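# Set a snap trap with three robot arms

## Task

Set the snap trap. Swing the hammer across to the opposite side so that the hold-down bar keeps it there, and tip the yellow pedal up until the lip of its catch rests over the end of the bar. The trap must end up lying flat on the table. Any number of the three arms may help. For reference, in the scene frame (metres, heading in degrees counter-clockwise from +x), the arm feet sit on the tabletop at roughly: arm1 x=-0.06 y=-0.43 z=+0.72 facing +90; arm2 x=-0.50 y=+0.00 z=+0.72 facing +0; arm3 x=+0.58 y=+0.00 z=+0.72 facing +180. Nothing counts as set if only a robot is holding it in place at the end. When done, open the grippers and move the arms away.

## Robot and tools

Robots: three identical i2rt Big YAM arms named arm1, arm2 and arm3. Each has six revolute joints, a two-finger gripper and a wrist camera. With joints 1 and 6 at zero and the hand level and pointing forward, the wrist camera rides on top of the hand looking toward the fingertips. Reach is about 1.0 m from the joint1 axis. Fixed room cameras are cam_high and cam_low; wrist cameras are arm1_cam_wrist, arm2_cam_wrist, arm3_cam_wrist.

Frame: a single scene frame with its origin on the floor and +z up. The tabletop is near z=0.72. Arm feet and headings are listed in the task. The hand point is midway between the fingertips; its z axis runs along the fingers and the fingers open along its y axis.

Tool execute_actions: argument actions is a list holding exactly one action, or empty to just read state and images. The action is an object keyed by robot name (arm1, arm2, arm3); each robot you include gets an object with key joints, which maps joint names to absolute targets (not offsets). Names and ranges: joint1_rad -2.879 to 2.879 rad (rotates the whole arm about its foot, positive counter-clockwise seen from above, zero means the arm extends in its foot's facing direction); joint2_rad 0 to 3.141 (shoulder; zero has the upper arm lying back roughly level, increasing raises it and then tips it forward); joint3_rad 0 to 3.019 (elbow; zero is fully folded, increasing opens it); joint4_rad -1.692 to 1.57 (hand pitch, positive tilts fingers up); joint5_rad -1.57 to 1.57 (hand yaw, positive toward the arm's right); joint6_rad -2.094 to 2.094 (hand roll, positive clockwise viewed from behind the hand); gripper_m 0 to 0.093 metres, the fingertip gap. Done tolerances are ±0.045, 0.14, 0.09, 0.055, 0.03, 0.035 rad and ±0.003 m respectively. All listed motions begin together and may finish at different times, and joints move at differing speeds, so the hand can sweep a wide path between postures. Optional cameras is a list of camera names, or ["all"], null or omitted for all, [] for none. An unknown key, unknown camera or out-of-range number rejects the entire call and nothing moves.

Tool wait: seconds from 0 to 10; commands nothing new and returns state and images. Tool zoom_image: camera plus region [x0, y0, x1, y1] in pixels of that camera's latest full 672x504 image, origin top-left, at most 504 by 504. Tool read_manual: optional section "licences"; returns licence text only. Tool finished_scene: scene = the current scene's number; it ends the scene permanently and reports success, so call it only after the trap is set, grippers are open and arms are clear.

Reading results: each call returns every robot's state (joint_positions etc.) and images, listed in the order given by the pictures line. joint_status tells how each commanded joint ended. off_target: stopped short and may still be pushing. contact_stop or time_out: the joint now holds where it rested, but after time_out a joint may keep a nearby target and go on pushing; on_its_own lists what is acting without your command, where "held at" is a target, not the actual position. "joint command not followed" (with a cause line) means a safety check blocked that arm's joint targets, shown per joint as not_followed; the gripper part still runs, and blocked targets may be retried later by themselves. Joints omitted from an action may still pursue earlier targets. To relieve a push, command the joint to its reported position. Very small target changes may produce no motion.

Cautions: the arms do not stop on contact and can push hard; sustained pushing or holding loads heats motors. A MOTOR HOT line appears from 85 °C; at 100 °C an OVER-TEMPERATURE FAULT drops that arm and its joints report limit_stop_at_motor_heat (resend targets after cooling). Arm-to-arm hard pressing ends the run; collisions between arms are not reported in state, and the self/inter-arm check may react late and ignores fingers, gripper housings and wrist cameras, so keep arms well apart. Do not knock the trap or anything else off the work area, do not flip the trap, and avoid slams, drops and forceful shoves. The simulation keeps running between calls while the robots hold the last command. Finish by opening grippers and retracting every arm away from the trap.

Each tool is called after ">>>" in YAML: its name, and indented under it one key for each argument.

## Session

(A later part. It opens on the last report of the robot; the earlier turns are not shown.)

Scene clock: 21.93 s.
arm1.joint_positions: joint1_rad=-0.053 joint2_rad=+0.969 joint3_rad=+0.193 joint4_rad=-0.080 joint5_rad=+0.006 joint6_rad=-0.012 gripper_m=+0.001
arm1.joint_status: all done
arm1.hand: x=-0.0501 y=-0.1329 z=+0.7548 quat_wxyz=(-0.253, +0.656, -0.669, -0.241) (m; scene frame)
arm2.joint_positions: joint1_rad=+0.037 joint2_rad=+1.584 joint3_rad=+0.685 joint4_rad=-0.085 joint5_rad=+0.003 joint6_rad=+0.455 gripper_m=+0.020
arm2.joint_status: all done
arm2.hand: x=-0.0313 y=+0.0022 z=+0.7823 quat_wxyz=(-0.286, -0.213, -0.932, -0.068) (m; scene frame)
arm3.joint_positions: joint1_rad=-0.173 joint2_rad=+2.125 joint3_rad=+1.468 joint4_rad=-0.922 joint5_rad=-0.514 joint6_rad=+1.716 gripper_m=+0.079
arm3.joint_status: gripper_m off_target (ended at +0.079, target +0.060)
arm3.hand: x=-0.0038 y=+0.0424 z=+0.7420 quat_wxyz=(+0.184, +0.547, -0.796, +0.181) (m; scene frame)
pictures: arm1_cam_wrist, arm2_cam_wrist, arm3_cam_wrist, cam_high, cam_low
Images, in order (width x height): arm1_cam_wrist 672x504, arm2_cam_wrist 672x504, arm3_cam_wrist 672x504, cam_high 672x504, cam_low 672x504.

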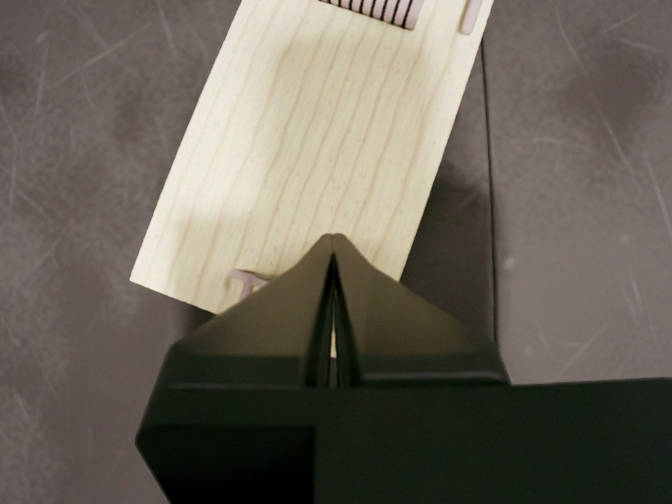

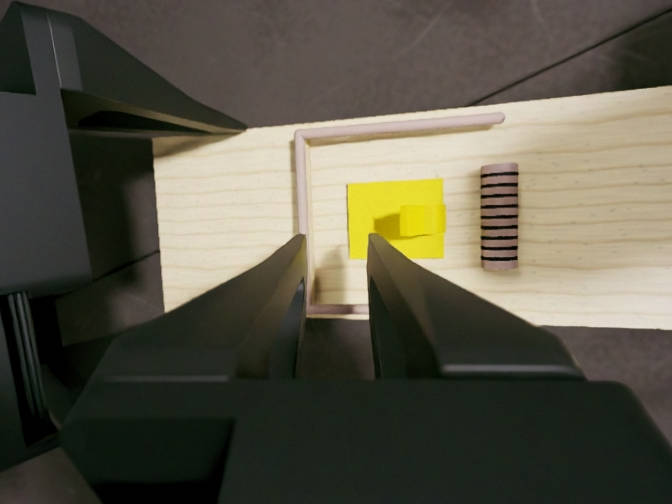

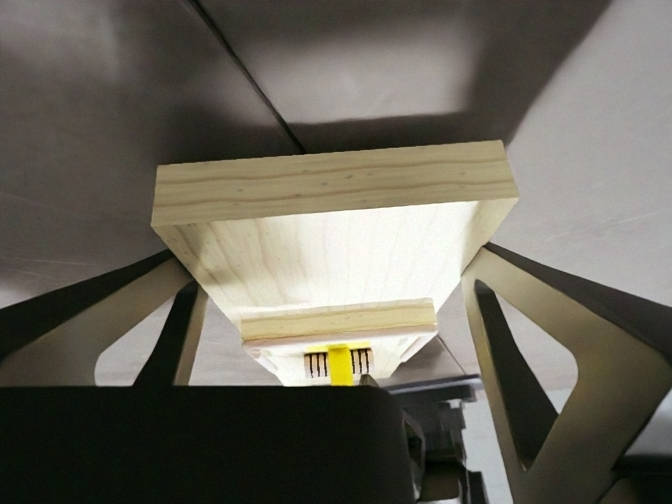

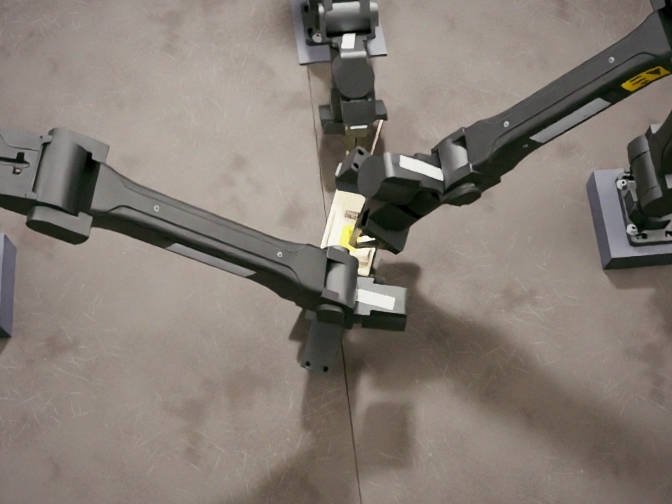

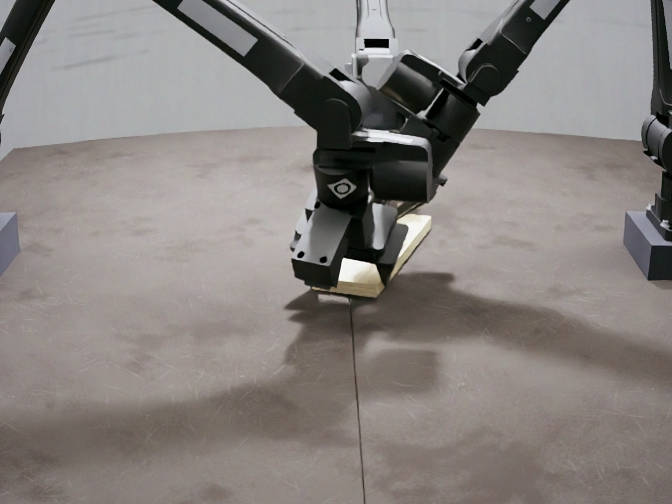

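>>> execute_actions:
  actions:
    - {"arm2":{"joints":{"joint1_rad":0.068}},"arm3":{"joints":{"joint1_rad":-0.173}}}
  cameras: []

>>> execute_actions:
  actions:
    - {"arm2":{"joints":{"joint2_rad":1.675}}}
  cameras: ["arm2_cam_wrist"]

>>> execute_actions:
  actions:
    - {"arm2":{"joints":{"gripper_m":0}}}
  cameras: []

>>> execute_actions:
  actions:
    - {"arm2":{"joints":{"joint1_rad":0.055,"joint2_rad":1.55}}}
  cameras: ["arm2_cam_wrist"]

Scene clock: 22.87 s.
arm1.joint_positions: joint1_rad=-0.053 joint2_rad=+0.969 joint3_rad=+0.193 joint4_rad=-0.080 joint5_rad=+0.006 joint6_rad=-0.012 gripper_m=+0.001
arm1.joint_status: not commanded
arm1.hand: x=-0.0501 y=-0.1329 z=+0.7548 quat_wxyz=(-0.253, +0.656, -0.669, -0.241) (m; scene frame)
arm2.joint_positions: joint1_rad=+0.060 joint2_rad=+1.584 joint3_rad=+0.685 joint4_rad=-0.085 joint5_rad=+0.003 joint6_rad=+0.455 gripper_m=+0.020
arm2.joint_status: all done
arm2.hand: x=-0.0315 y=+0.0129 z=+0.7824 quat_wxyz=(-0.286, -0.203, -0.934, -0.071) (m; scene frame)
arm3.joint_positions: joint1_rad=-0.174 joint2_rad=+2.125 joint3_rad=+1.468 joint4_rad=-0.922 joint5_rad=-0.514 joint6_rad=+1.716 gripper_m=+0.079
arm3.joint_status: all done
arm3.hand: x=-0.0038 y=+0.0427 z=+0.7420 quat_wxyz=(+0.185, +0.547, -0.796, +0.182) (m; scene frame)
pictures: none
No camera images: the call's "cameras" was empty. Leave "cameras" out to get every camera's image.

Scene clock: 23.70 s.
arm1.joint_positions: joint1_rad=-0.053 joint2_rad=+0.969 joint3_rad=+0.193 joint4_rad=-0.080 joint5_rad=+0.006 joint6_rad=-0.012 gripper_m=+0.001
arm1.joint_status: not commanded
arm1.hand: x=-0.0501 y=-0.1329 z=+0.7549 quat_wxyz=(-0.253, +0.656, -0.669, -0.241) (m; scene frame)
arm2.joint_positions: joint1_rad=+0.063 joint2_rad=+1.659 joint3_rad=+0.695 joint4_rad=-0.069 joint5_rad=-0.002 joint6_rad=+0.458 gripper_m=+0.020
arm2.joint_status: all done
arm2.hand: x=-0.0332 y=+0.0156 z=+0.7547 quat_wxyz=(-0.262, -0.203, -0.941, -0.069) (m; scene frame)
arm3.joint_positions: joint1_rad=-0.174 joint2_rad=+2.125 joint3_rad=+1.468 joint4_rad=-0.922 joint5_rad=-0.514 joint6_rad=+1.716 gripper_m=+0.079
arm3.joint_status: not commanded
arm3.hand: x=-0.0038 y=+0.0429 z=+0.7420 quat_wxyz=(+0.185, +0.547, -0.796, +0.182) (m; scene frame)
pictures: arm2_cam_wrist
Images, in order (width x height): arm2_cam_wrist 672x504.

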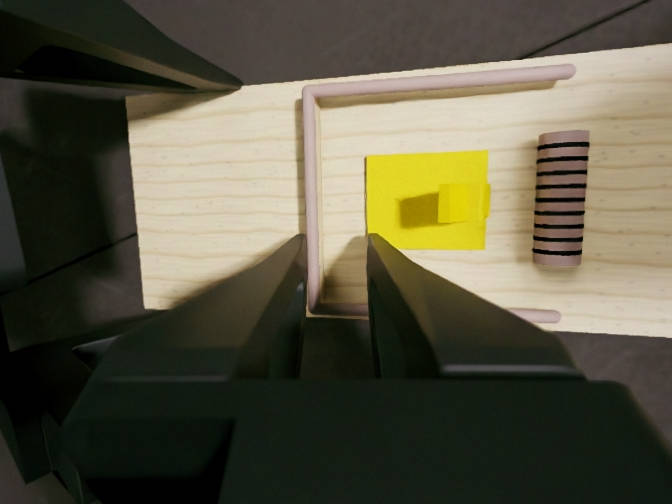

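Scene clock: 24.17 s.
arm1.joint_positions: joint1_rad=-0.053 joint2_rad=+0.969 joint3_rad=+0.193 joint4_rad=-0.080 joint5_rad=+0.006 joint6_rad=-0.012 gripper_m=+0.001
arm1.joint_status: not commanded
arm1.hand: x=-0.0501 y=-0.1329 z=+0.7549 quat_wxyz=(-0.253, +0.656, -0.669, -0.241) (m; scene frame)
arm2.joint_positions: joint1_rad=+0.075 joint2_rad=+1.659 joint3_rad=+0.699 joint4_rad=-0.064 joint5_rad=-0.009 joint6_rad=+0.459 gripper_m=+0.002
arm2.joint_status: all done
arm2.hand: x=-0.0306 y=+0.0224 z=+0.7566 quat_wxyz=(-0.265, -0.197, -0.941, -0.075) (m; scene frame)
arm3.joint_positions: joint1_rad=-0.174 joint2_rad=+2.125 joint3_rad=+1.468 joint4_rad=-0.922 joint5_rad=-0.514 joint6_rad=+1.715 gripper_m=+0.079
arm3.joint_status: not commanded
arm3.hand: x=-0.0038 y=+0.0429 z=+0.7420 quat_wxyz=(+0.185, +0.547, -0.796, +0.182) (m; scene frame)
pictures: none
No camera images: the call's "cameras" was empty. Leave "cameras" out to get every camera's image.

Scene clock: 24.97 s.
arm1.joint_positions: joint1_rad=-0.053 joint2_rad=+0.971 joint3_rad=+0.193 joint4_rad=-0.078 joint5_rad=+0.005 joint6_rad=-0.012 gripper_m=+0.001
arm1.joint_status: not commanded
arm1.hand: x=-0.0501 y=-0.1326 z=+0.7549 quat_wxyz=(-0.253, +0.656, -0.669, -0.242) (m; scene frame)
arm2.joint_positions: joint1_rad=+0.072 joint2_rad=+1.601 joint3_rad=+0.685 joint4_rad=-0.069 joint5_rad=-0.003 joint6_rad=+0.459 gripper_m=+0.002
arm2.joint_status: all done
arm2.hand: x=-0.0305 y=+0.0200 z=+0.7771 quat_wxyz=(-0.284, -0.198, -0.935, -0.077) (m; scene frame)
arm3.joint_positions: joint1_rad=-0.174 joint2_rad=+2.125 joint3_rad=+1.468 joint4_rad=-0.922 joint5_rad=-0.514 joint6_rad=+1.714 gripper_m=+0.079
arm3.joint_status: not commanded
arm3.hand: x=-0.0038 y=+0.0432 z=+0.7420 quat_wxyz=(+0.185, +0.547, -0.796, +0.181) (m; scene frame)
pictures: arm2_cam_wrist
Images, in order (width x height): arm2_cam_wrist 672x504.

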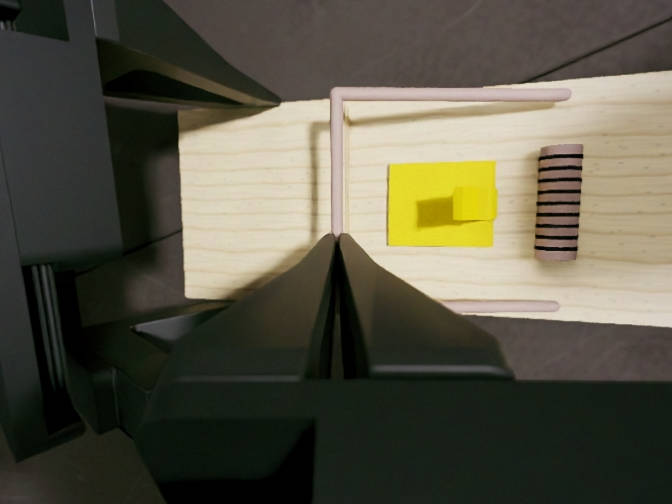

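Offset about +.035.

>>> execute_actions:
  actions:
    - {"arm2":{"joints":{"joint1_rad":0.005,"joint2_rad":1.45,"joint3_rad":0.73,"joint4_rad":-0.19,"joint6_rad":0.41}}}
  cameras: ["arm2_cam_wrist"]

>>> execute_actions:
  actions:
    - {"arm2":{"joints":{"joint1_rad":-0.065,"joint2_rad":1.42,"joint3_rad":0.70,"joint4_rad":-0.24,"joint6_rad":0.35}}}
  cameras: ["arm2_cam_wrist"]

Scene clock: 26.10 s.
arm1.joint_positions: joint1_rad=-0.053 joint2_rad=+0.972 joint3_rad=+0.193 joint4_rad=-0.076 joint5_rad=+0.005 joint6_rad=-0.012 gripper_m=+0.001
arm1.joint_status: not commanded
arm1.hand: x=-0.0502 y=-0.1324 z=+0.7548 quat_wxyz=(-0.253, +0.656, -0.669, -0.242) (m; scene frame)
arm2.joint_positions: joint1_rad=+0.011 joint2_rad=+1.450 joint3_rad=+0.691 joint4_rad=-0.180 joint5_rad=+0.002 joint6_rad=+0.426 gripper_m=+0.001
arm2.joint_status: all done
arm2.hand: x=-0.0348 y=-0.0100 z=+0.8309 quat_wxyz=(-0.309, -0.211, -0.925, -0.066) (m; scene frame)
arm3.joint_positions: joint1_rad=-0.175 joint2_rad=+2.125 joint3_rad=+1.468 joint4_rad=-0.922 joint5_rad=-0.515 joint6_rad=+1.714 gripper_m=+0.079
arm3.joint_status: not commanded
arm3.hand: x=-0.0038 y=+0.0435 z=+0.7421 quat_wxyz=(+0.185, +0.547, -0.796, +0.182) (m; scene frame)
pictures: arm2_cam_wrist
Images, in order (width x height): arm2_cam_wrist 672x504.

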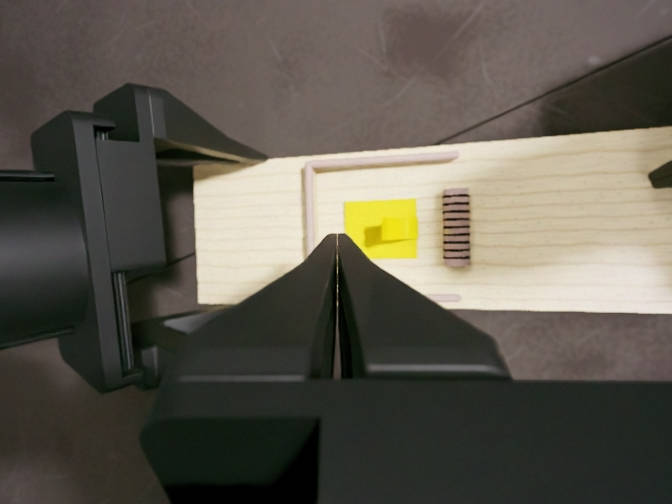

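Scene clock: 26.97 s.
arm1.joint_positions: joint1_rad=-0.053 joint2_rad=+0.972 joint3_rad=+0.193 joint4_rad=-0.076 joint5_rad=+0.005 joint6_rad=-0.012 gripper_m=+0.001
arm1.joint_status: not commanded
arm1.hand: x=-0.0502 y=-0.1324 z=+0.7548 quat_wxyz=(-0.253, +0.656, -0.669, -0.242) (m; scene frame)
arm2.joint_positions: joint1_rad=-0.064 joint2_rad=+1.437 joint3_rad=+0.691 joint4_rad=-0.230 joint5_rad=+0.002 joint6_rad=+0.366 gripper_m=+0.001
arm2.joint_status: all done
arm2.hand: x=-0.0458 y=-0.0439 z=+0.8291 quat_wxyz=(-0.295, -0.219, -0.929, -0.042) (m; scene frame)
arm3.joint_positions: joint1_rad=-0.175 joint2_rad=+2.125 joint3_rad=+1.468 joint4_rad=-0.922 joint5_rad=-0.515 joint6_rad=+1.714 gripper_m=+0.079
arm3.joint_status: not commanded
arm3.hand: x=-0.0038 y=+0.0435 z=+0.7421 quat_wxyz=(+0.185, +0.547, -0.796, +0.182) (m; scene frame)
pictures: arm2_cam_wrist
Images, in order (width x height): arm2_cam_wrist 672x504.

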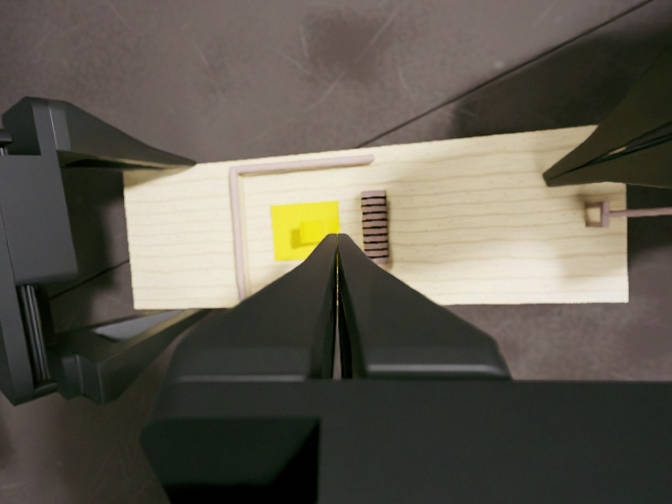

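>>> execute_actions:
  actions:
    - {"arm2":{"joints":{"joint1_rad":0.092,"joint2_rad":1.57,"joint3_rad":0.71,"joint4_rad":-0.065,"joint6_rad":0.47,"gripper_m":0.014}}}
  cameras: ["arm2_cam_wrist"]

>>> execute_actions:
  actions:
    - {"arm2":{"joints":{"joint2_rad":1.69}}}
  cameras: ["arm2_cam_wrist"]

>>> execute_actions:
  actions:
    - {"arm2":{"joints":{"gripper_m":0}}}
  cameras: []

>>> execute_actions:
  actions:
    - {"arm2":{"joints":{"joint1_rad":0.055,"joint2_rad":1.56}}}
  cameras: ["arm2_cam_wrist"]

Scene clock: 28.47 s.
arm1.joint_positions: joint1_rad=-0.053 joint2_rad=+0.972 joint3_rad=+0.193 joint4_rad=-0.076 joint5_rad=+0.005 joint6_rad=-0.012 gripper_m=+0.001
arm1.joint_status: not commanded
arm1.hand: x=-0.0502 y=-0.1324 z=+0.7548 quat_wxyz=(-0.253, +0.656, -0.669, -0.242) (m; scene frame)
arm2.joint_positions: joint1_rad=+0.098 joint2_rad=+1.583 joint3_rad=+0.691 joint4_rad=-0.086 joint5_rad=+0.003 joint6_rad=+0.454 gripper_m=+0.014
arm2.joint_status: all done
arm2.hand: x=-0.0296 y=+0.0312 z=+0.7848 quat_wxyz=(-0.287, -0.184, -0.937, -0.077) (m; scene frame)
arm3.joint_positions: joint1_rad=-0.175 joint2_rad=+2.125 joint3_rad=+1.468 joint4_rad=-0.922 joint5_rad=-0.515 joint6_rad=+1.714 gripper_m=+0.079
arm3.joint_status: not commanded
arm3.hand: x=-0.0038 y=+0.0435 z=+0.7421 quat_wxyz=(+0.185, +0.547, -0.796, +0.182) (m; scene frame)
pictures: arm2_cam_wrist
Images, in order (width x height): arm2_cam_wrist 672x504.

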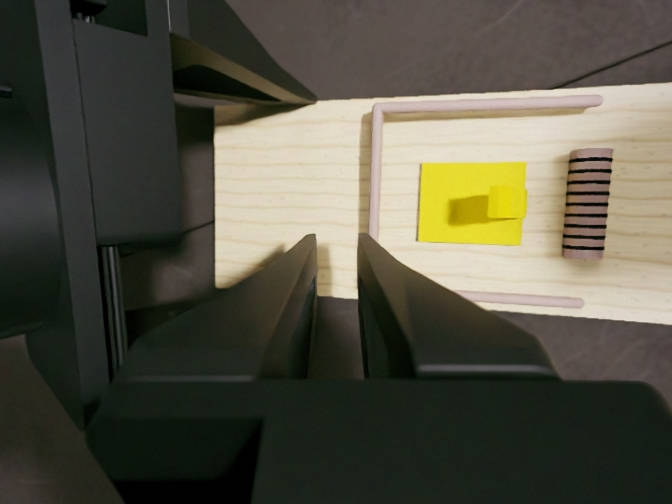

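Scene clock: 29.20 s.
arm1.joint_positions: joint1_rad=-0.053 joint2_rad=+0.972 joint3_rad=+0.193 joint4_rad=-0.075 joint5_rad=+0.005 joint6_rad=-0.012 gripper_m=+0.001
arm1.joint_status: not commanded
arm1.hand: x=-0.0502 y=-0.1323 z=+0.7548 quat_wxyz=(-0.254, +0.656, -0.669, -0.242) (m; scene frame)
arm2.joint_positions: joint1_rad=+0.096 joint2_rad=+1.672 joint3_rad=+0.705 joint4_rad=-0.064 joint5_rad=+0.009 joint6_rad=+0.454 gripper_m=+0.014
arm2.joint_status: all done
arm2.hand: x=-0.0296 y=+0.0294 z=+0.7529 quat_wxyz=(-0.263, -0.187, -0.944, -0.068) (m; scene frame)
arm3.joint_positions: joint1_rad=-0.176 joint2_rad=+2.125 joint3_rad=+1.468 joint4_rad=-0.922 joint5_rad=-0.515 joint6_rad=+1.714 gripper_m=+0.079
arm3.joint_status: not commanded
arm3.hand: x=-0.0038 y=+0.0437 z=+0.7421 quat_wxyz=(+0.185, +0.547, -0.796, +0.182) (m; scene frame)
pictures: arm2_cam_wrist
Images, in order (width x height): arm2_cam_wrist 672x504.

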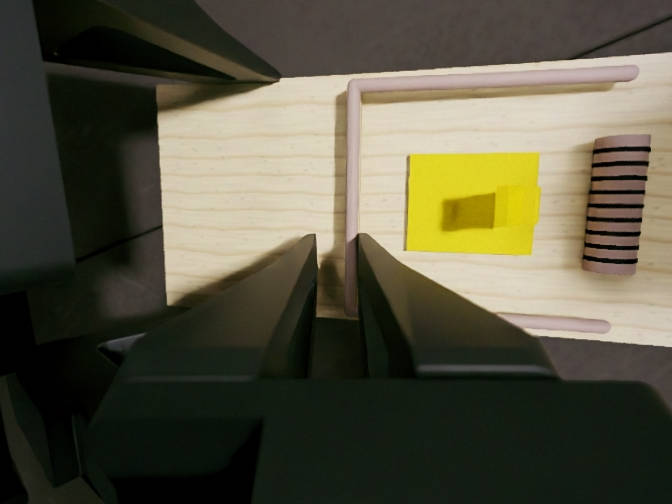

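Scene clock: 29.63 s.
arm1.joint_positions: joint1_rad=-0.053 joint2_rad=+0.974 joint3_rad=+0.194 joint4_rad=-0.074 joint5_rad=+0.005 joint6_rad=-0.012 gripper_m=+0.001
arm1.joint_status: not commanded
arm1.hand: x=-0.0502 y=-0.1319 z=+0.7548 quat_wxyz=(-0.254, +0.656, -0.669, -0.242) (m; scene frame)
arm2.joint_positions: joint1_rad=+0.090 joint2_rad=+1.673 joint3_rad=+0.705 joint4_rad=-0.064 joint5_rad=+0.013 joint6_rad=+0.454 gripper_m=+0.003
arm2.joint_status: all done
arm2.hand: x=-0.0298 y=+0.0258 z=+0.7524 quat_wxyz=(-0.263, -0.191, -0.943, -0.065) (m; scene frame)
arm3.joint_positions: joint1_rad=-0.176 joint2_rad=+2.125 joint3_rad=+1.468 joint4_rad=-0.923 joint5_rad=-0.515 joint6_rad=+1.714 gripper_m=+0.079
arm3.joint_status: not commanded
arm3.hand: x=-0.0037 y=+0.0441 z=+0.7421 quat_wxyz=(+0.185, +0.546, -0.796, +0.182) (m; scene frame)
pictures: none
No camera images: the call's "cameras" was empty. Leave "cameras" out to get every camera's image.

Scene clock: 30.50 s.
arm1.joint_positions: joint1_rad=-0.052 joint2_rad=+0.974 joint3_rad=+0.194 joint4_rad=-0.074 joint5_rad=+0.004 joint6_rad=-0.012 gripper_m=+0.001
arm1.joint_status: not commanded
arm1.hand: x=-0.0503 y=-0.1318 z=+0.7550 quat_wxyz=(-0.253, +0.656, -0.668, -0.243) (m; scene frame)
arm2.joint_positions: joint1_rad=+0.076 joint2_rad=+1.612 joint3_rad=+0.687 joint4_rad=-0.069 joint5_rad=-0.005 joint6_rad=+0.457 gripper_m=+0.003
arm2.joint_status: all done
arm2.hand: x=-0.0310 y=+0.0220 z=+0.7731 quat_wxyz=(-0.280, -0.195, -0.937, -0.077) (m; scene frame)
arm3.joint_positions: joint1_rad=-0.177 joint2_rad=+2.125 joint3_rad=+1.468 joint4_rad=-0.919 joint5_rad=-0.517 joint6_rad=+1.710 gripper_m=+0.079
arm3.joint_status: not commanded
arm3.hand: x=-0.0044 y=+0.0445 z=+0.7422 quat_wxyz=(+0.187, +0.548, -0.795, +0.180) (m; scene frame)
pictures: arm2_cam_wrist
Images, in order (width x height): arm2_cam_wrist 672x504.

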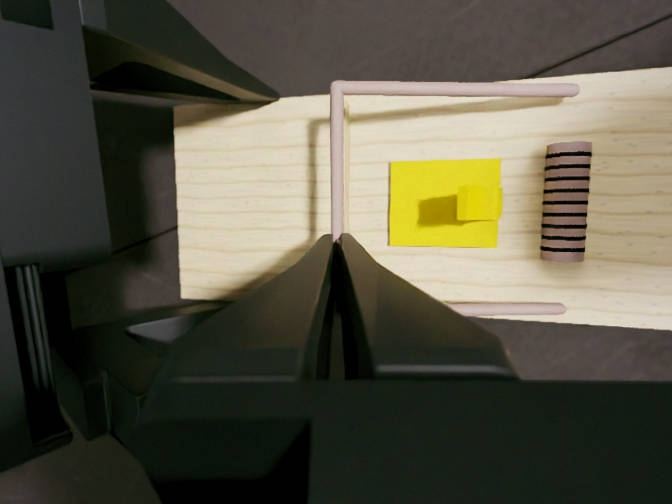

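>>> execute_actions:
  actions:
    - {"arm2":{"joints":{"joint1_rad":0.02,"joint2_rad":1.51,"joint3_rad":0.72,"joint4_rad":-0.12,"joint6_rad":0.43}}}

>>> execute_actions:
  actions:
    - {"arm2":{"joints":{"joint1_rad":-0.02,"joint2_rad":1.47,"joint3_rad":0.73,"joint4_rad":-0.17,"joint6_rad":0.39}}}

Scene clock: 32.37 s.
arm1.joint_positions: joint1_rad=-0.052 joint2_rad=+0.974 joint3_rad=+0.194 joint4_rad=-0.074 joint5_rad=+0.004 joint6_rad=-0.012 gripper_m=+0.001
arm1.joint_status: not commanded
arm1.hand: x=-0.0504 y=-0.1318 z=+0.7550 quat_wxyz=(-0.253, +0.656, -0.668, -0.243) (m; scene frame)
arm2.joint_positions: joint1_rad=+0.054 joint2_rad=+1.558 joint3_rad=+0.687 joint4_rad=-0.118 joint5_rad=-0.016 joint6_rad=+0.448 gripper_m=+0.003
arm2.joint_status: all done
arm2.hand: x=-0.0341 y=+0.0135 z=+0.7904 quat_wxyz=(-0.282, -0.200, -0.935, -0.078) (m; scene frame)
arm3.joint_positions: joint1_rad=-0.177 joint2_rad=+2.125 joint3_rad=+1.468 joint4_rad=-0.919 joint5_rad=-0.517 joint6_rad=+1.710 gripper_m=+0.079
arm3.joint_status: not commanded
arm3.hand: x=-0.0044 y=+0.0445 z=+0.7422 quat_wxyz=(+0.187, +0.548, -0.795, +0.180) (m; scene frame)
pictures: arm1_cam_wrist, arm2_cam_wrist, arm3_cam_wrist, cam_high, cam_low
Images, in order (width x height): arm1_cam_wrist 672x504, arm2_cam_wrist 672x504, arm3_cam_wrist 672x504, cam_high 672x504, cam_low 672x504.

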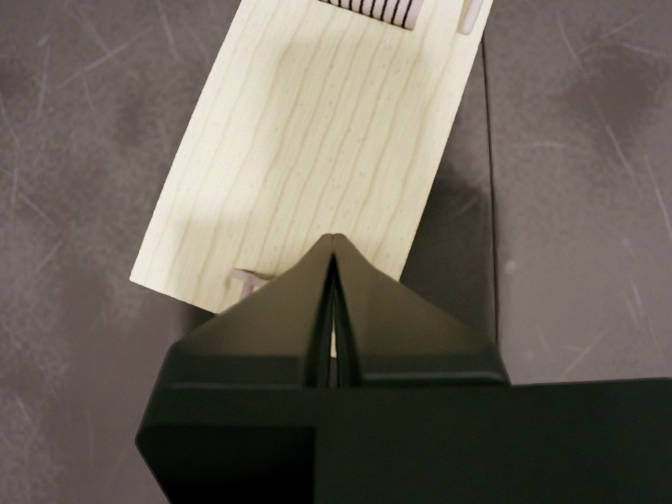

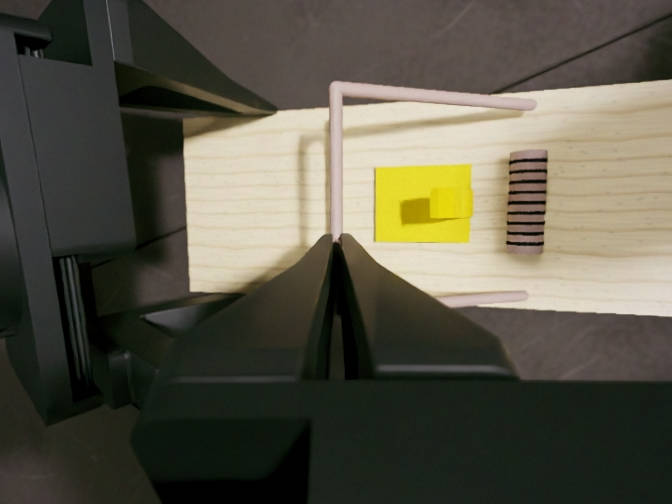

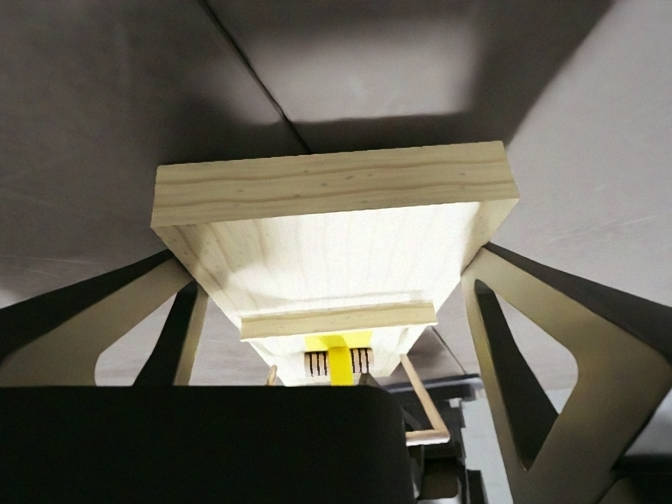

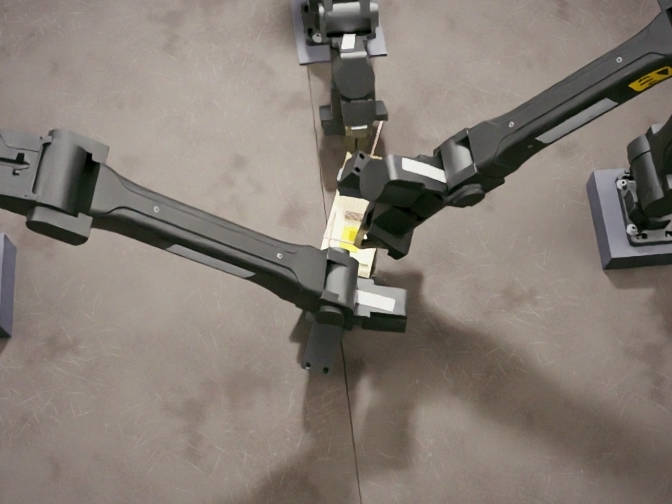

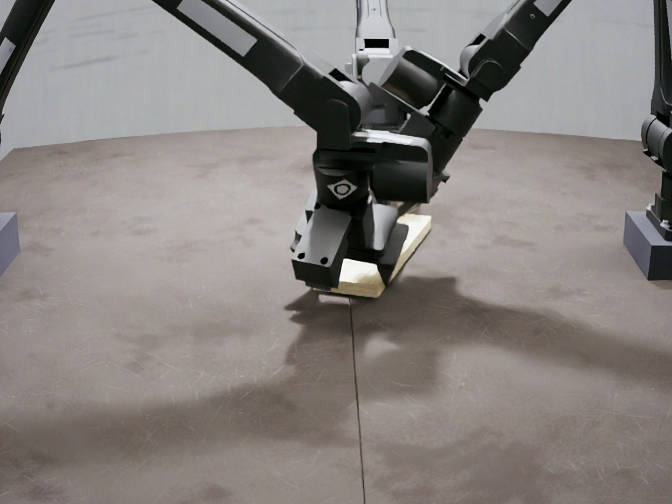

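Scene clock: 34.03 s.
arm1.joint_positions: joint1_rad=-0.052 joint2_rad=+0.974 joint3_rad=+0.194 joint4_rad=-0.074 joint5_rad=+0.004 joint6_rad=-0.012 gripper_m=+0.001
arm1.joint_status: not commanded
arm1.hand: x=-0.0505 y=-0.1318 z=+0.7550 quat_wxyz=(-0.253, +0.656, -0.668, -0.243) (m; scene frame)
arm2.joint_positions: joint1_rad=+0.026 joint2_rad=+1.512 joint3_rad=+0.687 joint4_rad=-0.163 joint5_rad=-0.025 joint6_rad=+0.414 gripper_m=+0.003
arm2.joint_status: joint1_rad time_out (moved -0.028 of -0.074); the others done
arm2.on_its_own: joint1_rad reads +0.026 and still pushes toward -0.020 since a time_out
arm2.hand: x=-0.0383 y=+0.0020 z=+0.8046 quat_wxyz=(-0.283, -0.196, -0.936, -0.074) (m; scene frame)
arm3.joint_positions: joint1_rad=-0.177 joint2_rad=+2.125 joint3_rad=+1.468 joint4_rad=-0.919 joint5_rad=-0.517 joint6_rad=+1.710 gripper_m=+0.079
arm3.joint_status: not commanded
arm3.hand: x=-0.0044 y=+0.0445 z=+0.7422 quat_wxyz=(+0.187, +0.548, -0.795, +0.180) (m; scene frame)
pictures: arm1_cam_wrist, arm2_cam_wrist, arm3_cam_wrist, cam_high, cam_low
Images, in order (width x height): arm1_cam_wrist 672x504, arm2_cam_wrist 672x504, arm3_cam_wrist 672x504, cam_high 672x504, cam_low 672x504.

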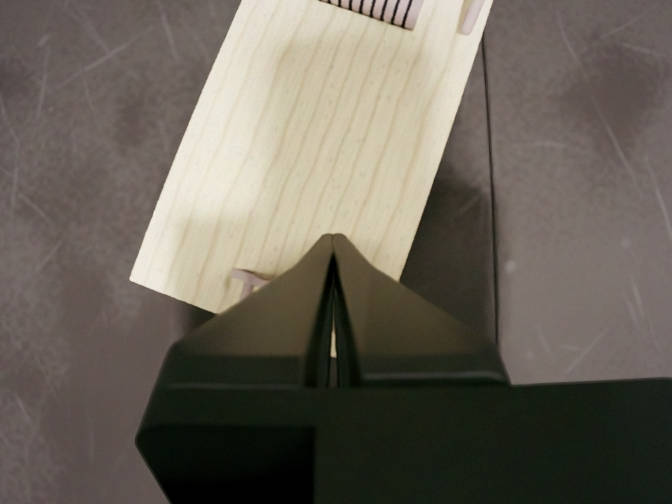

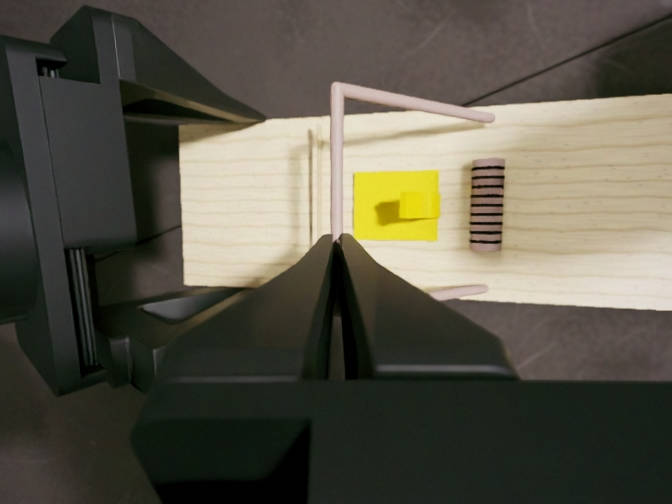

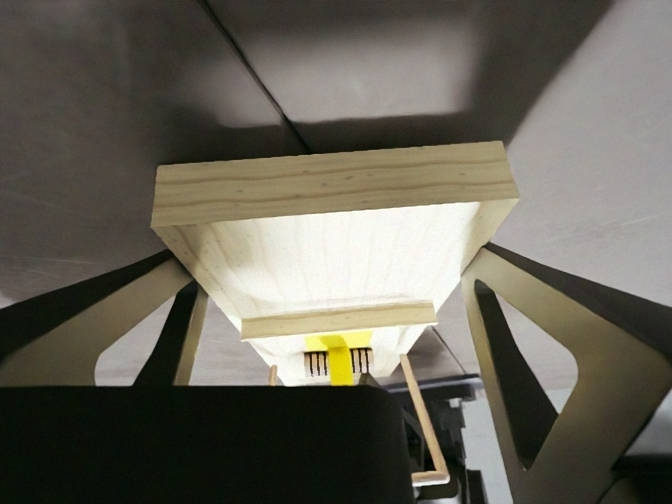

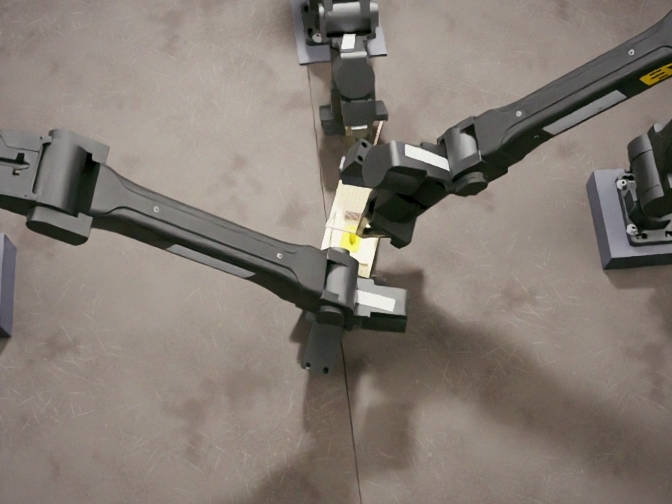

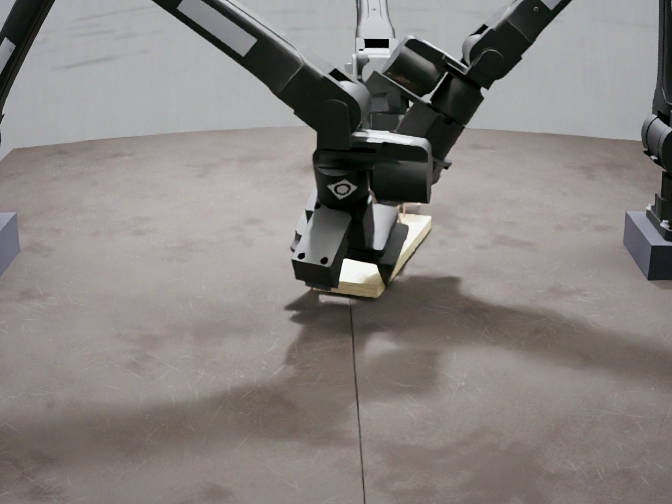

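>>> execute_actions:
  actions:
    - {"arm2":{"joints":{"joint1_rad":-0.07,"joint2_rad":1.43,"joint3_rad":0.72,"joint4_rad":-0.21,"joint6_rad":0.35}}}
  cameras: ["arm2_cam_wrist"]

Scene clock: 35.97 s.
arm1.joint_positions: joint1_rad=-0.052 joint2_rad=+0.974 joint3_rad=+0.194 joint4_rad=-0.074 joint5_rad=+0.004 joint6_rad=-0.012 gripper_m=+0.001
arm1.joint_status: not commanded
arm1.hand: x=-0.0505 y=-0.1318 z=+0.7550 quat_wxyz=(-0.253, +0.656, -0.668, -0.243) (m; scene frame)
arm2.joint_positions: joint1_rad=-0.014 joint2_rad=+1.469 joint3_rad=+0.687 joint4_rad=-0.208 joint5_rad=-0.035 joint6_rad=+0.373 gripper_m=+0.003
arm2.joint_status: joint1_rad time_out (moved -0.040 of -0.096); the others done
arm2.on_its_own: joint1_rad reads -0.014 and still pushes toward -0.070 since a time_out
arm2.hand: x=-0.0438 y=-0.0147 z=+0.8169 quat_wxyz=(-0.284, -0.194, -0.937, -0.067) (m; scene frame)
arm3.joint_positions: joint1_rad=-0.177 joint2_rad=+2.125 joint3_rad=+1.468 joint4_rad=-0.919 joint5_rad=-0.517 joint6_rad=+1.710 gripper_m=+0.079
arm3.joint_status: not commanded
arm3.hand: x=-0.0044 y=+0.0445 z=+0.7422 quat_wxyz=(+0.187, +0.548, -0.795, +0.180) (m; scene frame)
pictures: arm2_cam_wrist
Images, in order (width x height): arm2_cam_wrist 672x504.

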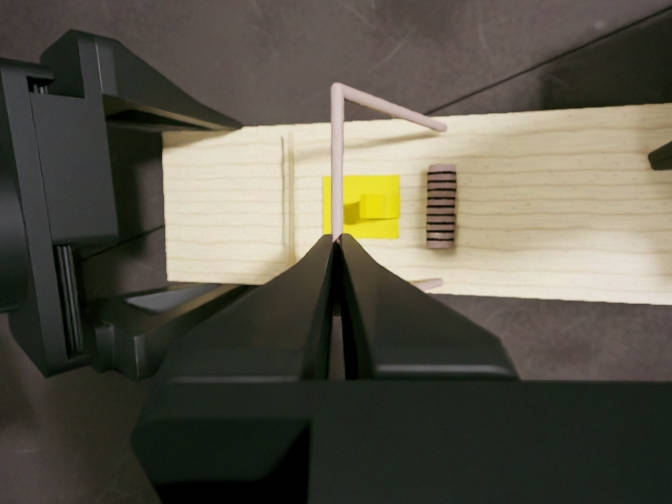

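>>> execute_actions:
  actions:
    - {"arm2":{"joints":{"joint1_rad":-0.12,"joint2_rad":1.41,"joint4_rad":-0.24,"joint6_rad":0.30}},"arm3":{"joints":{"joint1_rad":-0.24}}}
  cameras: ["arm2_cam_wrist"]

>>> execute_actions:
  actions:
    - {"arm1":{"joints":{"joint2_rad":0.45,"joint4_rad":-0.6}},"arm2":{"joints":{"joint1_rad":-0.15,"gripper_m":0.012}}}
  cameras: ["arm2_cam_wrist"]

Scene clock: 38.10 s.
arm1.joint_positions: joint1_rad=-0.052 joint2_rad=+0.975 joint3_rad=+0.194 joint4_rad=-0.074 joint5_rad=+0.004 joint6_rad=-0.012 gripper_m=+0.001
arm1.joint_status: not commanded
arm1.hand: x=-0.0505 y=-0.1318 z=+0.7549 quat_wxyz=(-0.253, +0.656, -0.668, -0.243) (m; scene frame)
arm2.joint_positions: joint1_rad=-0.053 joint2_rad=+1.445 joint3_rad=+0.687 joint4_rad=-0.242 joint5_rad=-0.044 joint6_rad=+0.326 gripper_m=+0.003
arm2.joint_status: joint1_rad time_out (moved -0.039 of -0.106); the others done
arm2.on_its_own: joint1_rad reads -0.053 and still pushes toward -0.120 since a time_out
arm2.hand: x=-0.0494 y=-0.0306 z=+0.8230 quat_wxyz=(-0.282, -0.189, -0.939, -0.059) (m; scene frame)
arm3.joint_positions: joint1_rad=-0.184 joint2_rad=+2.128 joint3_rad=+1.468 joint4_rad=-0.919 joint5_rad=-0.535 joint6_rad=+1.708 gripper_m=+0.079
arm3.joint_status: joint1_rad time_out (moved -0.007 of -0.063)
arm3.on_its_own: joint1_rad reads -0.184 and still pushes toward -0.240 since a time_out
arm3.hand: x=-0.0043 y=+0.0460 z=+0.7425 quat_wxyz=(+0.194, +0.544, -0.795, +0.186) (m; scene frame)
pictures: arm2_cam_wrist
Images, in order (width x height): arm2_cam_wrist 672x504.

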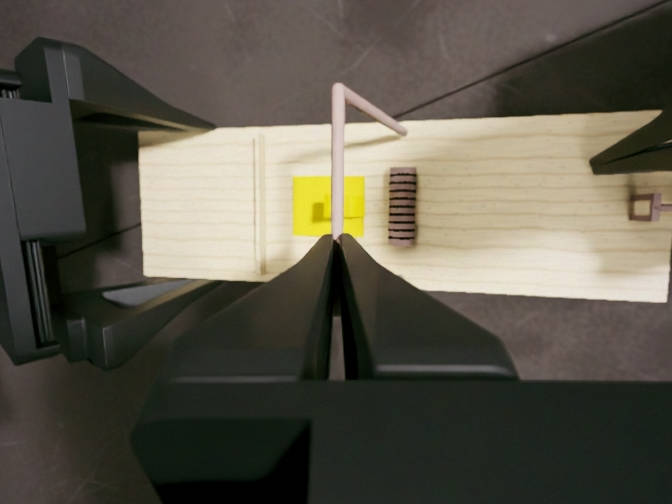

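not run: a stop came earlier in this reply.

>>> execute_actions:
  actions:
    - {"arm1":{"joints":{"joint2_rad":0.45,"joint4_rad":-0.6}},"arm2":{"joints":{"joint1_rad":-0.155,"joint6_rad":0.27,"gripper_m":0.012}}}
  cameras: ["arm2_cam_wrist"]

>>> execute_actions:
  actions:
    - {"arm1":{"joints":{"joint1_rad":-0.72,"joint5_rad":-1.2,"gripper_m":0.035}},"arm2":{"joints":{"joint1_rad":-0.2,"joint2_rad":1.45,"joint3_rad":0.67,"joint6_rad":0.24}}}
  cameras: ["arm2_cam_wrist","cam_high"]

Scene clock: 40.17 s.
arm1.joint_positions: joint1_rad=-0.052 joint2_rad=+0.454 joint3_rad=+0.174 joint4_rad=-0.583 joint5_rad=+0.010 joint6_rad=-0.012 gripper_m=+0.001
arm1.joint_status: all done
arm1.hand: x=-0.0511 y=-0.1921 z=+0.7921 quat_wxyz=(-0.252, +0.657, -0.670, -0.238) (m; scene frame)
arm2.joint_positions: joint1_rad=-0.090 joint2_rad=+1.439 joint3_rad=+0.687 joint4_rad=-0.245 joint5_rad=-0.044 joint6_rad=+0.288 gripper_m=+0.012
arm2.joint_status: joint1_rad time_out (moved -0.037 of -0.102); the others done
arm2.on_its_own: joint1_rad reads -0.090 and still pushes toward -0.155 since a time_out
arm2.hand: x=-0.0510 y=-0.0472 z=+0.8249 quat_wxyz=(-0.285, -0.188, -0.939, -0.048) (m; scene frame)
arm3.joint_positions: joint1_rad=-0.176 joint2_rad=+2.130 joint3_rad=+1.468 joint4_rad=-0.919 joint5_rad=-0.547 joint6_rad=+1.699 gripper_m=+0.079
arm3.joint_status: not commanded
arm3.on_its_own: joint1_rad reads -0.176 and still pushes toward -0.240 since a time_out
arm3.hand: x=-0.0048 y=+0.0396 z=+0.7426 quat_wxyz=(+0.198, +0.550, -0.789, +0.191) (m; scene frame)
pictures: arm2_cam_wrist
Images, in order (width x height): arm2_cam_wrist 672x504.

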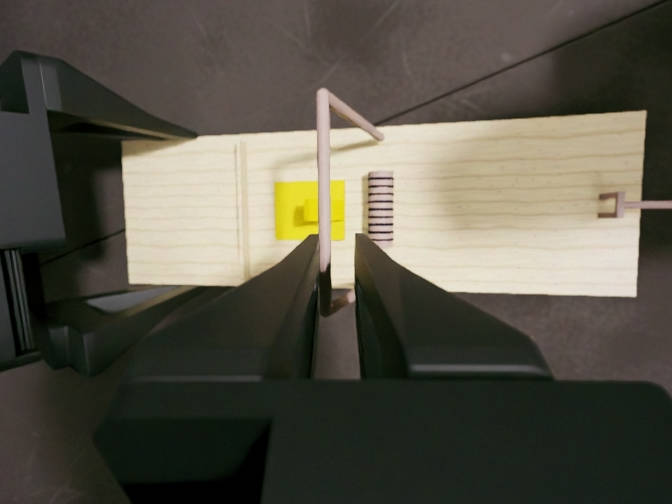

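not run: a stop came earlier in this reply.

>>> execute_actions:
  actions:
    - {"arm1":{"joints":{"joint1_rad":-0.72,"joint5_rad":-1.2,"gripper_m":0.035}},"arm2":{"joints":{"joint1_rad":-0.21,"joint2_rad":1.45,"joint3_rad":0.67,"joint6_rad":0.24}},"arm3":{"joints":{"joint1_rad":-0.27}}}
  cameras: ["arm2_cam_wrist"]

Scene clock: 42.20 s.
arm1.joint_positions: joint1_rad=-0.714 joint2_rad=+0.454 joint3_rad=+0.174 joint4_rad=-0.584 joint5_rad=-1.196 joint6_rad=-0.012 gripper_m=+0.035
arm1.joint_status: all done
arm1.hand: x=-0.0760 y=-0.1995 z=+0.8749 quat_wxyz=(-0.036, +0.510, -0.615, -0.600) (m; scene frame)
arm2.joint_positions: joint1_rad=-0.140 joint2_rad=+1.432 joint3_rad=+0.677 joint4_rad=-0.245 joint5_rad=-0.053 joint6_rad=+0.259 gripper_m=+0.012
arm2.joint_status: joint1_rad time_out (moved -0.050 of -0.120); the others done
arm2.on_its_own: joint1_rad reads -0.140 and still pushes toward -0.210 since a time_out
arm2.hand: x=-0.0576 y=-0.0674 z=+0.8238 quat_wxyz=(-0.285, -0.197, -0.937, -0.041) (m; scene frame)
arm3.joint_positions: joint1_rad=-0.177 joint2_rad=+2.130 joint3_rad=+1.468 joint4_rad=-0.921 joint5_rad=-0.549 joint6_rad=+1.696 gripper_m=+0.079
arm3.joint_status: joint1_rad time_out (moved -0.001 of -0.094)
arm3.on_its_own: joint1_rad reads -0.177 and still pushes toward -0.270 since a time_out
arm3.hand: x=-0.0043 y=+0.0396 z=+0.7425 quat_wxyz=(+0.198, +0.550, -0.788, +0.192) (m; scene frame)
pictures: arm2_cam_wrist
Images, in order (width x height): arm2_cam_wrist 672x504.

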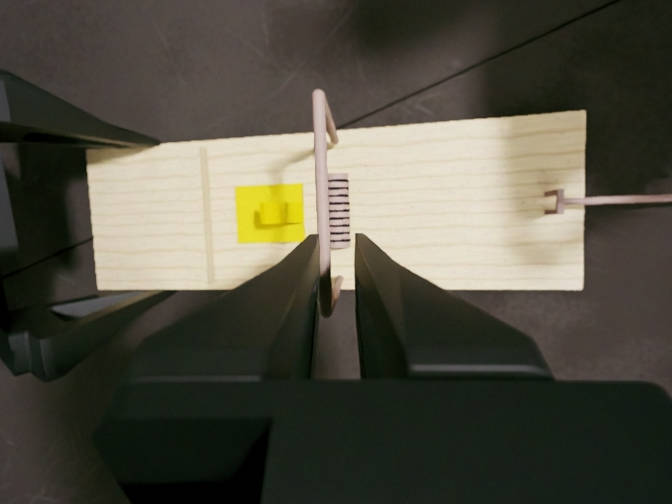

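>>> execute_actions:
  actions:
    - {"arm2":{"joints":{"joint1_rad":-0.24,"joint2_rad":1.47,"joint3_rad":0.57,"joint4_rad":0.06}}}
  cameras: ["arm2_cam_wrist"]

>>> execute_actions:
  actions:
    - {"arm2":{"joints":{"joint2_rad":1.5,"joint3_rad":0.45,"joint4_rad":0.4}}}
  cameras: ["arm2_cam_wrist"]

Scene clock: 44.80 s.
arm1.joint_positions: joint1_rad=-0.714 joint2_rad=+0.454 joint3_rad=+0.174 joint4_rad=-0.584 joint5_rad=-1.196 joint6_rad=-0.012 gripper_m=+0.035
arm1.joint_status: not commanded
arm1.hand: x=-0.0760 y=-0.1995 z=+0.8749 quat_wxyz=(-0.036, +0.510, -0.615, -0.600) (m; scene frame)
arm2.joint_positions: joint1_rad=-0.183 joint2_rad=+1.443 joint3_rad=+0.565 joint4_rad=+0.039 joint5_rad=-0.045 joint6_rad=+0.254 gripper_m=+0.012
arm2.joint_status: joint1_rad time_out (moved -0.043 of -0.100); the others done
arm2.on_its_own: joint1_rad reads -0.183 and still pushes toward -0.240 since a time_out
arm2.hand: x=-0.0599 y=-0.0879 z=+0.8151 quat_wxyz=(-0.362, -0.209, -0.908, -0.032) (m; scene frame)
arm3.joint_positions: joint1_rad=-0.177 joint2_rad=+2.130 joint3_rad=+1.468 joint4_rad=-0.924 joint5_rad=-0.549 joint6_rad=+1.685 gripper_m=+0.079
arm3.joint_status: not commanded
arm3.on_its_own: joint1_rad reads -0.177 and still pushes toward -0.270 since a time_out
arm3.hand: x=-0.0038 y=+0.0395 z=+0.7426 quat_wxyz=(+0.198, +0.554, -0.785, +0.192) (m; scene frame)
pictures: arm2_cam_wrist
Images, in order (width x height): arm2_cam_wrist 672x504.

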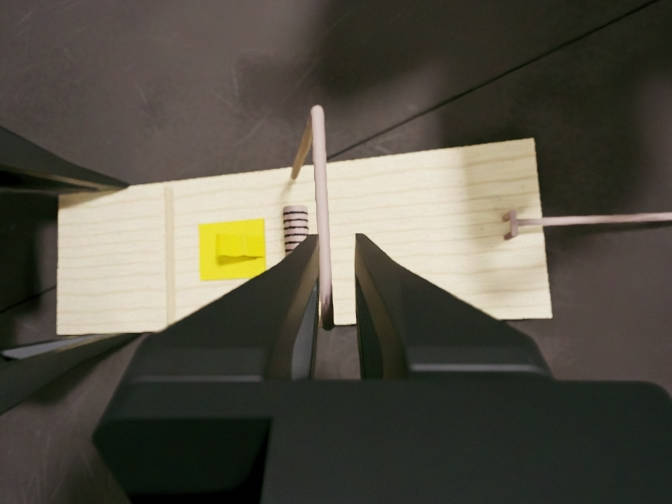

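not run: a stop came earlier in this reply.

>>> execute_actions:
  actions:
    - {"arm2":{"joints":{"joint2_rad":1.52,"joint3_rad":0.43,"joint4_rad":0.42,"joint6_rad":0.3}}}
  cameras: ["arm2_cam_wrist"]

>>> execute_actions:
  actions:
    - {"arm2":{"joints":{"gripper_m":0}}}
  cameras: ["arm2_cam_wrist"]

Scene clock: 50.00 s.
arm1.joint_positions: joint1_rad=-0.714 joint2_rad=+0.454 joint3_rad=+0.174 joint4_rad=-0.584 joint5_rad=-1.196 joint6_rad=-0.012 gripper_m=+0.035
arm1.joint_status: not commanded
arm1.hand: x=-0.0760 y=-0.1995 z=+0.8749 quat_wxyz=(-0.036, +0.510, -0.615, -0.600) (m; scene frame)
arm2.joint_positions: joint1_rad=-0.183 joint2_rad=+1.502 joint3_rad=+0.437 joint4_rad=+0.408 joint5_rad=-0.048 joint6_rad=+0.290 gripper_m=+0.012
arm2.joint_status: all done
arm2.on_its_own: joint1_rad reads -0.183 and still pushes toward -0.240 since a time_out
arm2.hand: x=-0.0653 y=-0.0862 z=+0.8056 quat_wxyz=(-0.444, -0.214, -0.869, -0.042) (m; scene frame)
arm3.joint_positions: joint1_rad=-0.183 joint2_rad=+2.130 joint3_rad=+1.468 joint4_rad=-0.920 joint5_rad=-0.549 joint6_rad=+1.703 gripper_m=+0.079
arm3.joint_status: not commanded
arm3.on_its_own: joint1_rad reads -0.183 and still pushes toward -0.270 since a time_out
arm3.hand: x=-0.0043 y=+0.0431 z=+0.7423 quat_wxyz=(+0.198, +0.545, -0.792, +0.192) (m; scene frame)
pictures: arm2_cam_wrist
Images, in order (width x height): arm2_cam_wrist 672x504.

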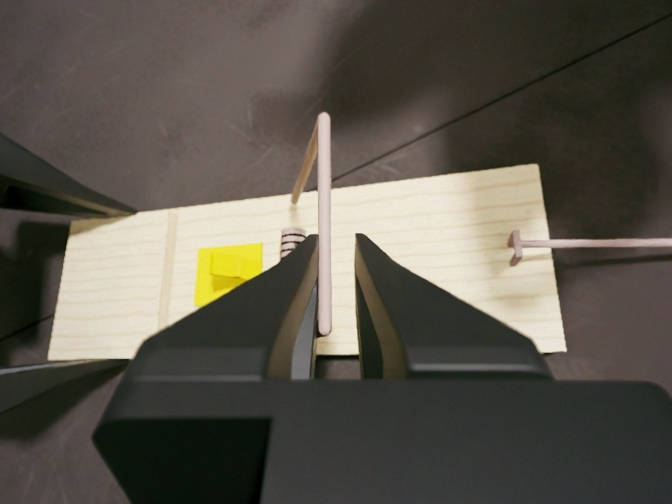

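Scene clock: 50.50 s.
arm1.joint_positions: joint1_rad=-0.714 joint2_rad=+0.454 joint3_rad=+0.174 joint4_rad=-0.584 joint5_rad=-1.196 joint6_rad=-0.012 gripper_m=+0.035
arm1.joint_status: not commanded
arm1.hand: x=-0.0760 y=-0.1995 z=+0.8749 quat_wxyz=(-0.036, +0.510, -0.615, -0.600) (m; scene frame)
arm2.joint_positions: joint1_rad=-0.183 joint2_rad=+1.504 joint3_rad=+0.437 joint4_rad=+0.412 joint5_rad=-0.052 joint6_rad=+0.300 gripper_m=+0.003
arm2.joint_status: gripper_m off_target (ended at +0.003, target +0.000)
arm2.on_its_own: joint1_rad reads -0.183 and still pushes toward -0.240 since a time_out
arm2.hand: x=-0.0647 y=-0.0856 z=+0.8057 quat_wxyz=(-0.445, -0.217, -0.868, -0.046) (m; scene frame)
arm3.joint_positions: joint1_rad=-0.183 joint2_rad=+2.130 joint3_rad=+1.468 joint4_rad=-0.920 joint5_rad=-0.551 joint6_rad=+1.702 gripper_m=+0.079
arm3.joint_status: not commanded
arm3.on_its_own: joint1_rad reads -0.183 and still pushes toward -0.270 since a time_out
arm3.hand: x=-0.0043 y=+0.0430 z=+0.7424 quat_wxyz=(+0.199, +0.545, -0.791, +0.192) (m; scene frame)
pictures: arm2_cam_wrist
Images, in order (width x height): arm2_cam_wrist 672x504.

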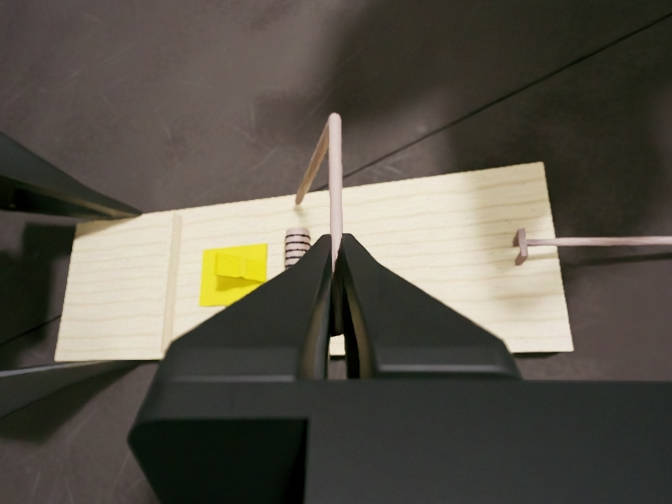

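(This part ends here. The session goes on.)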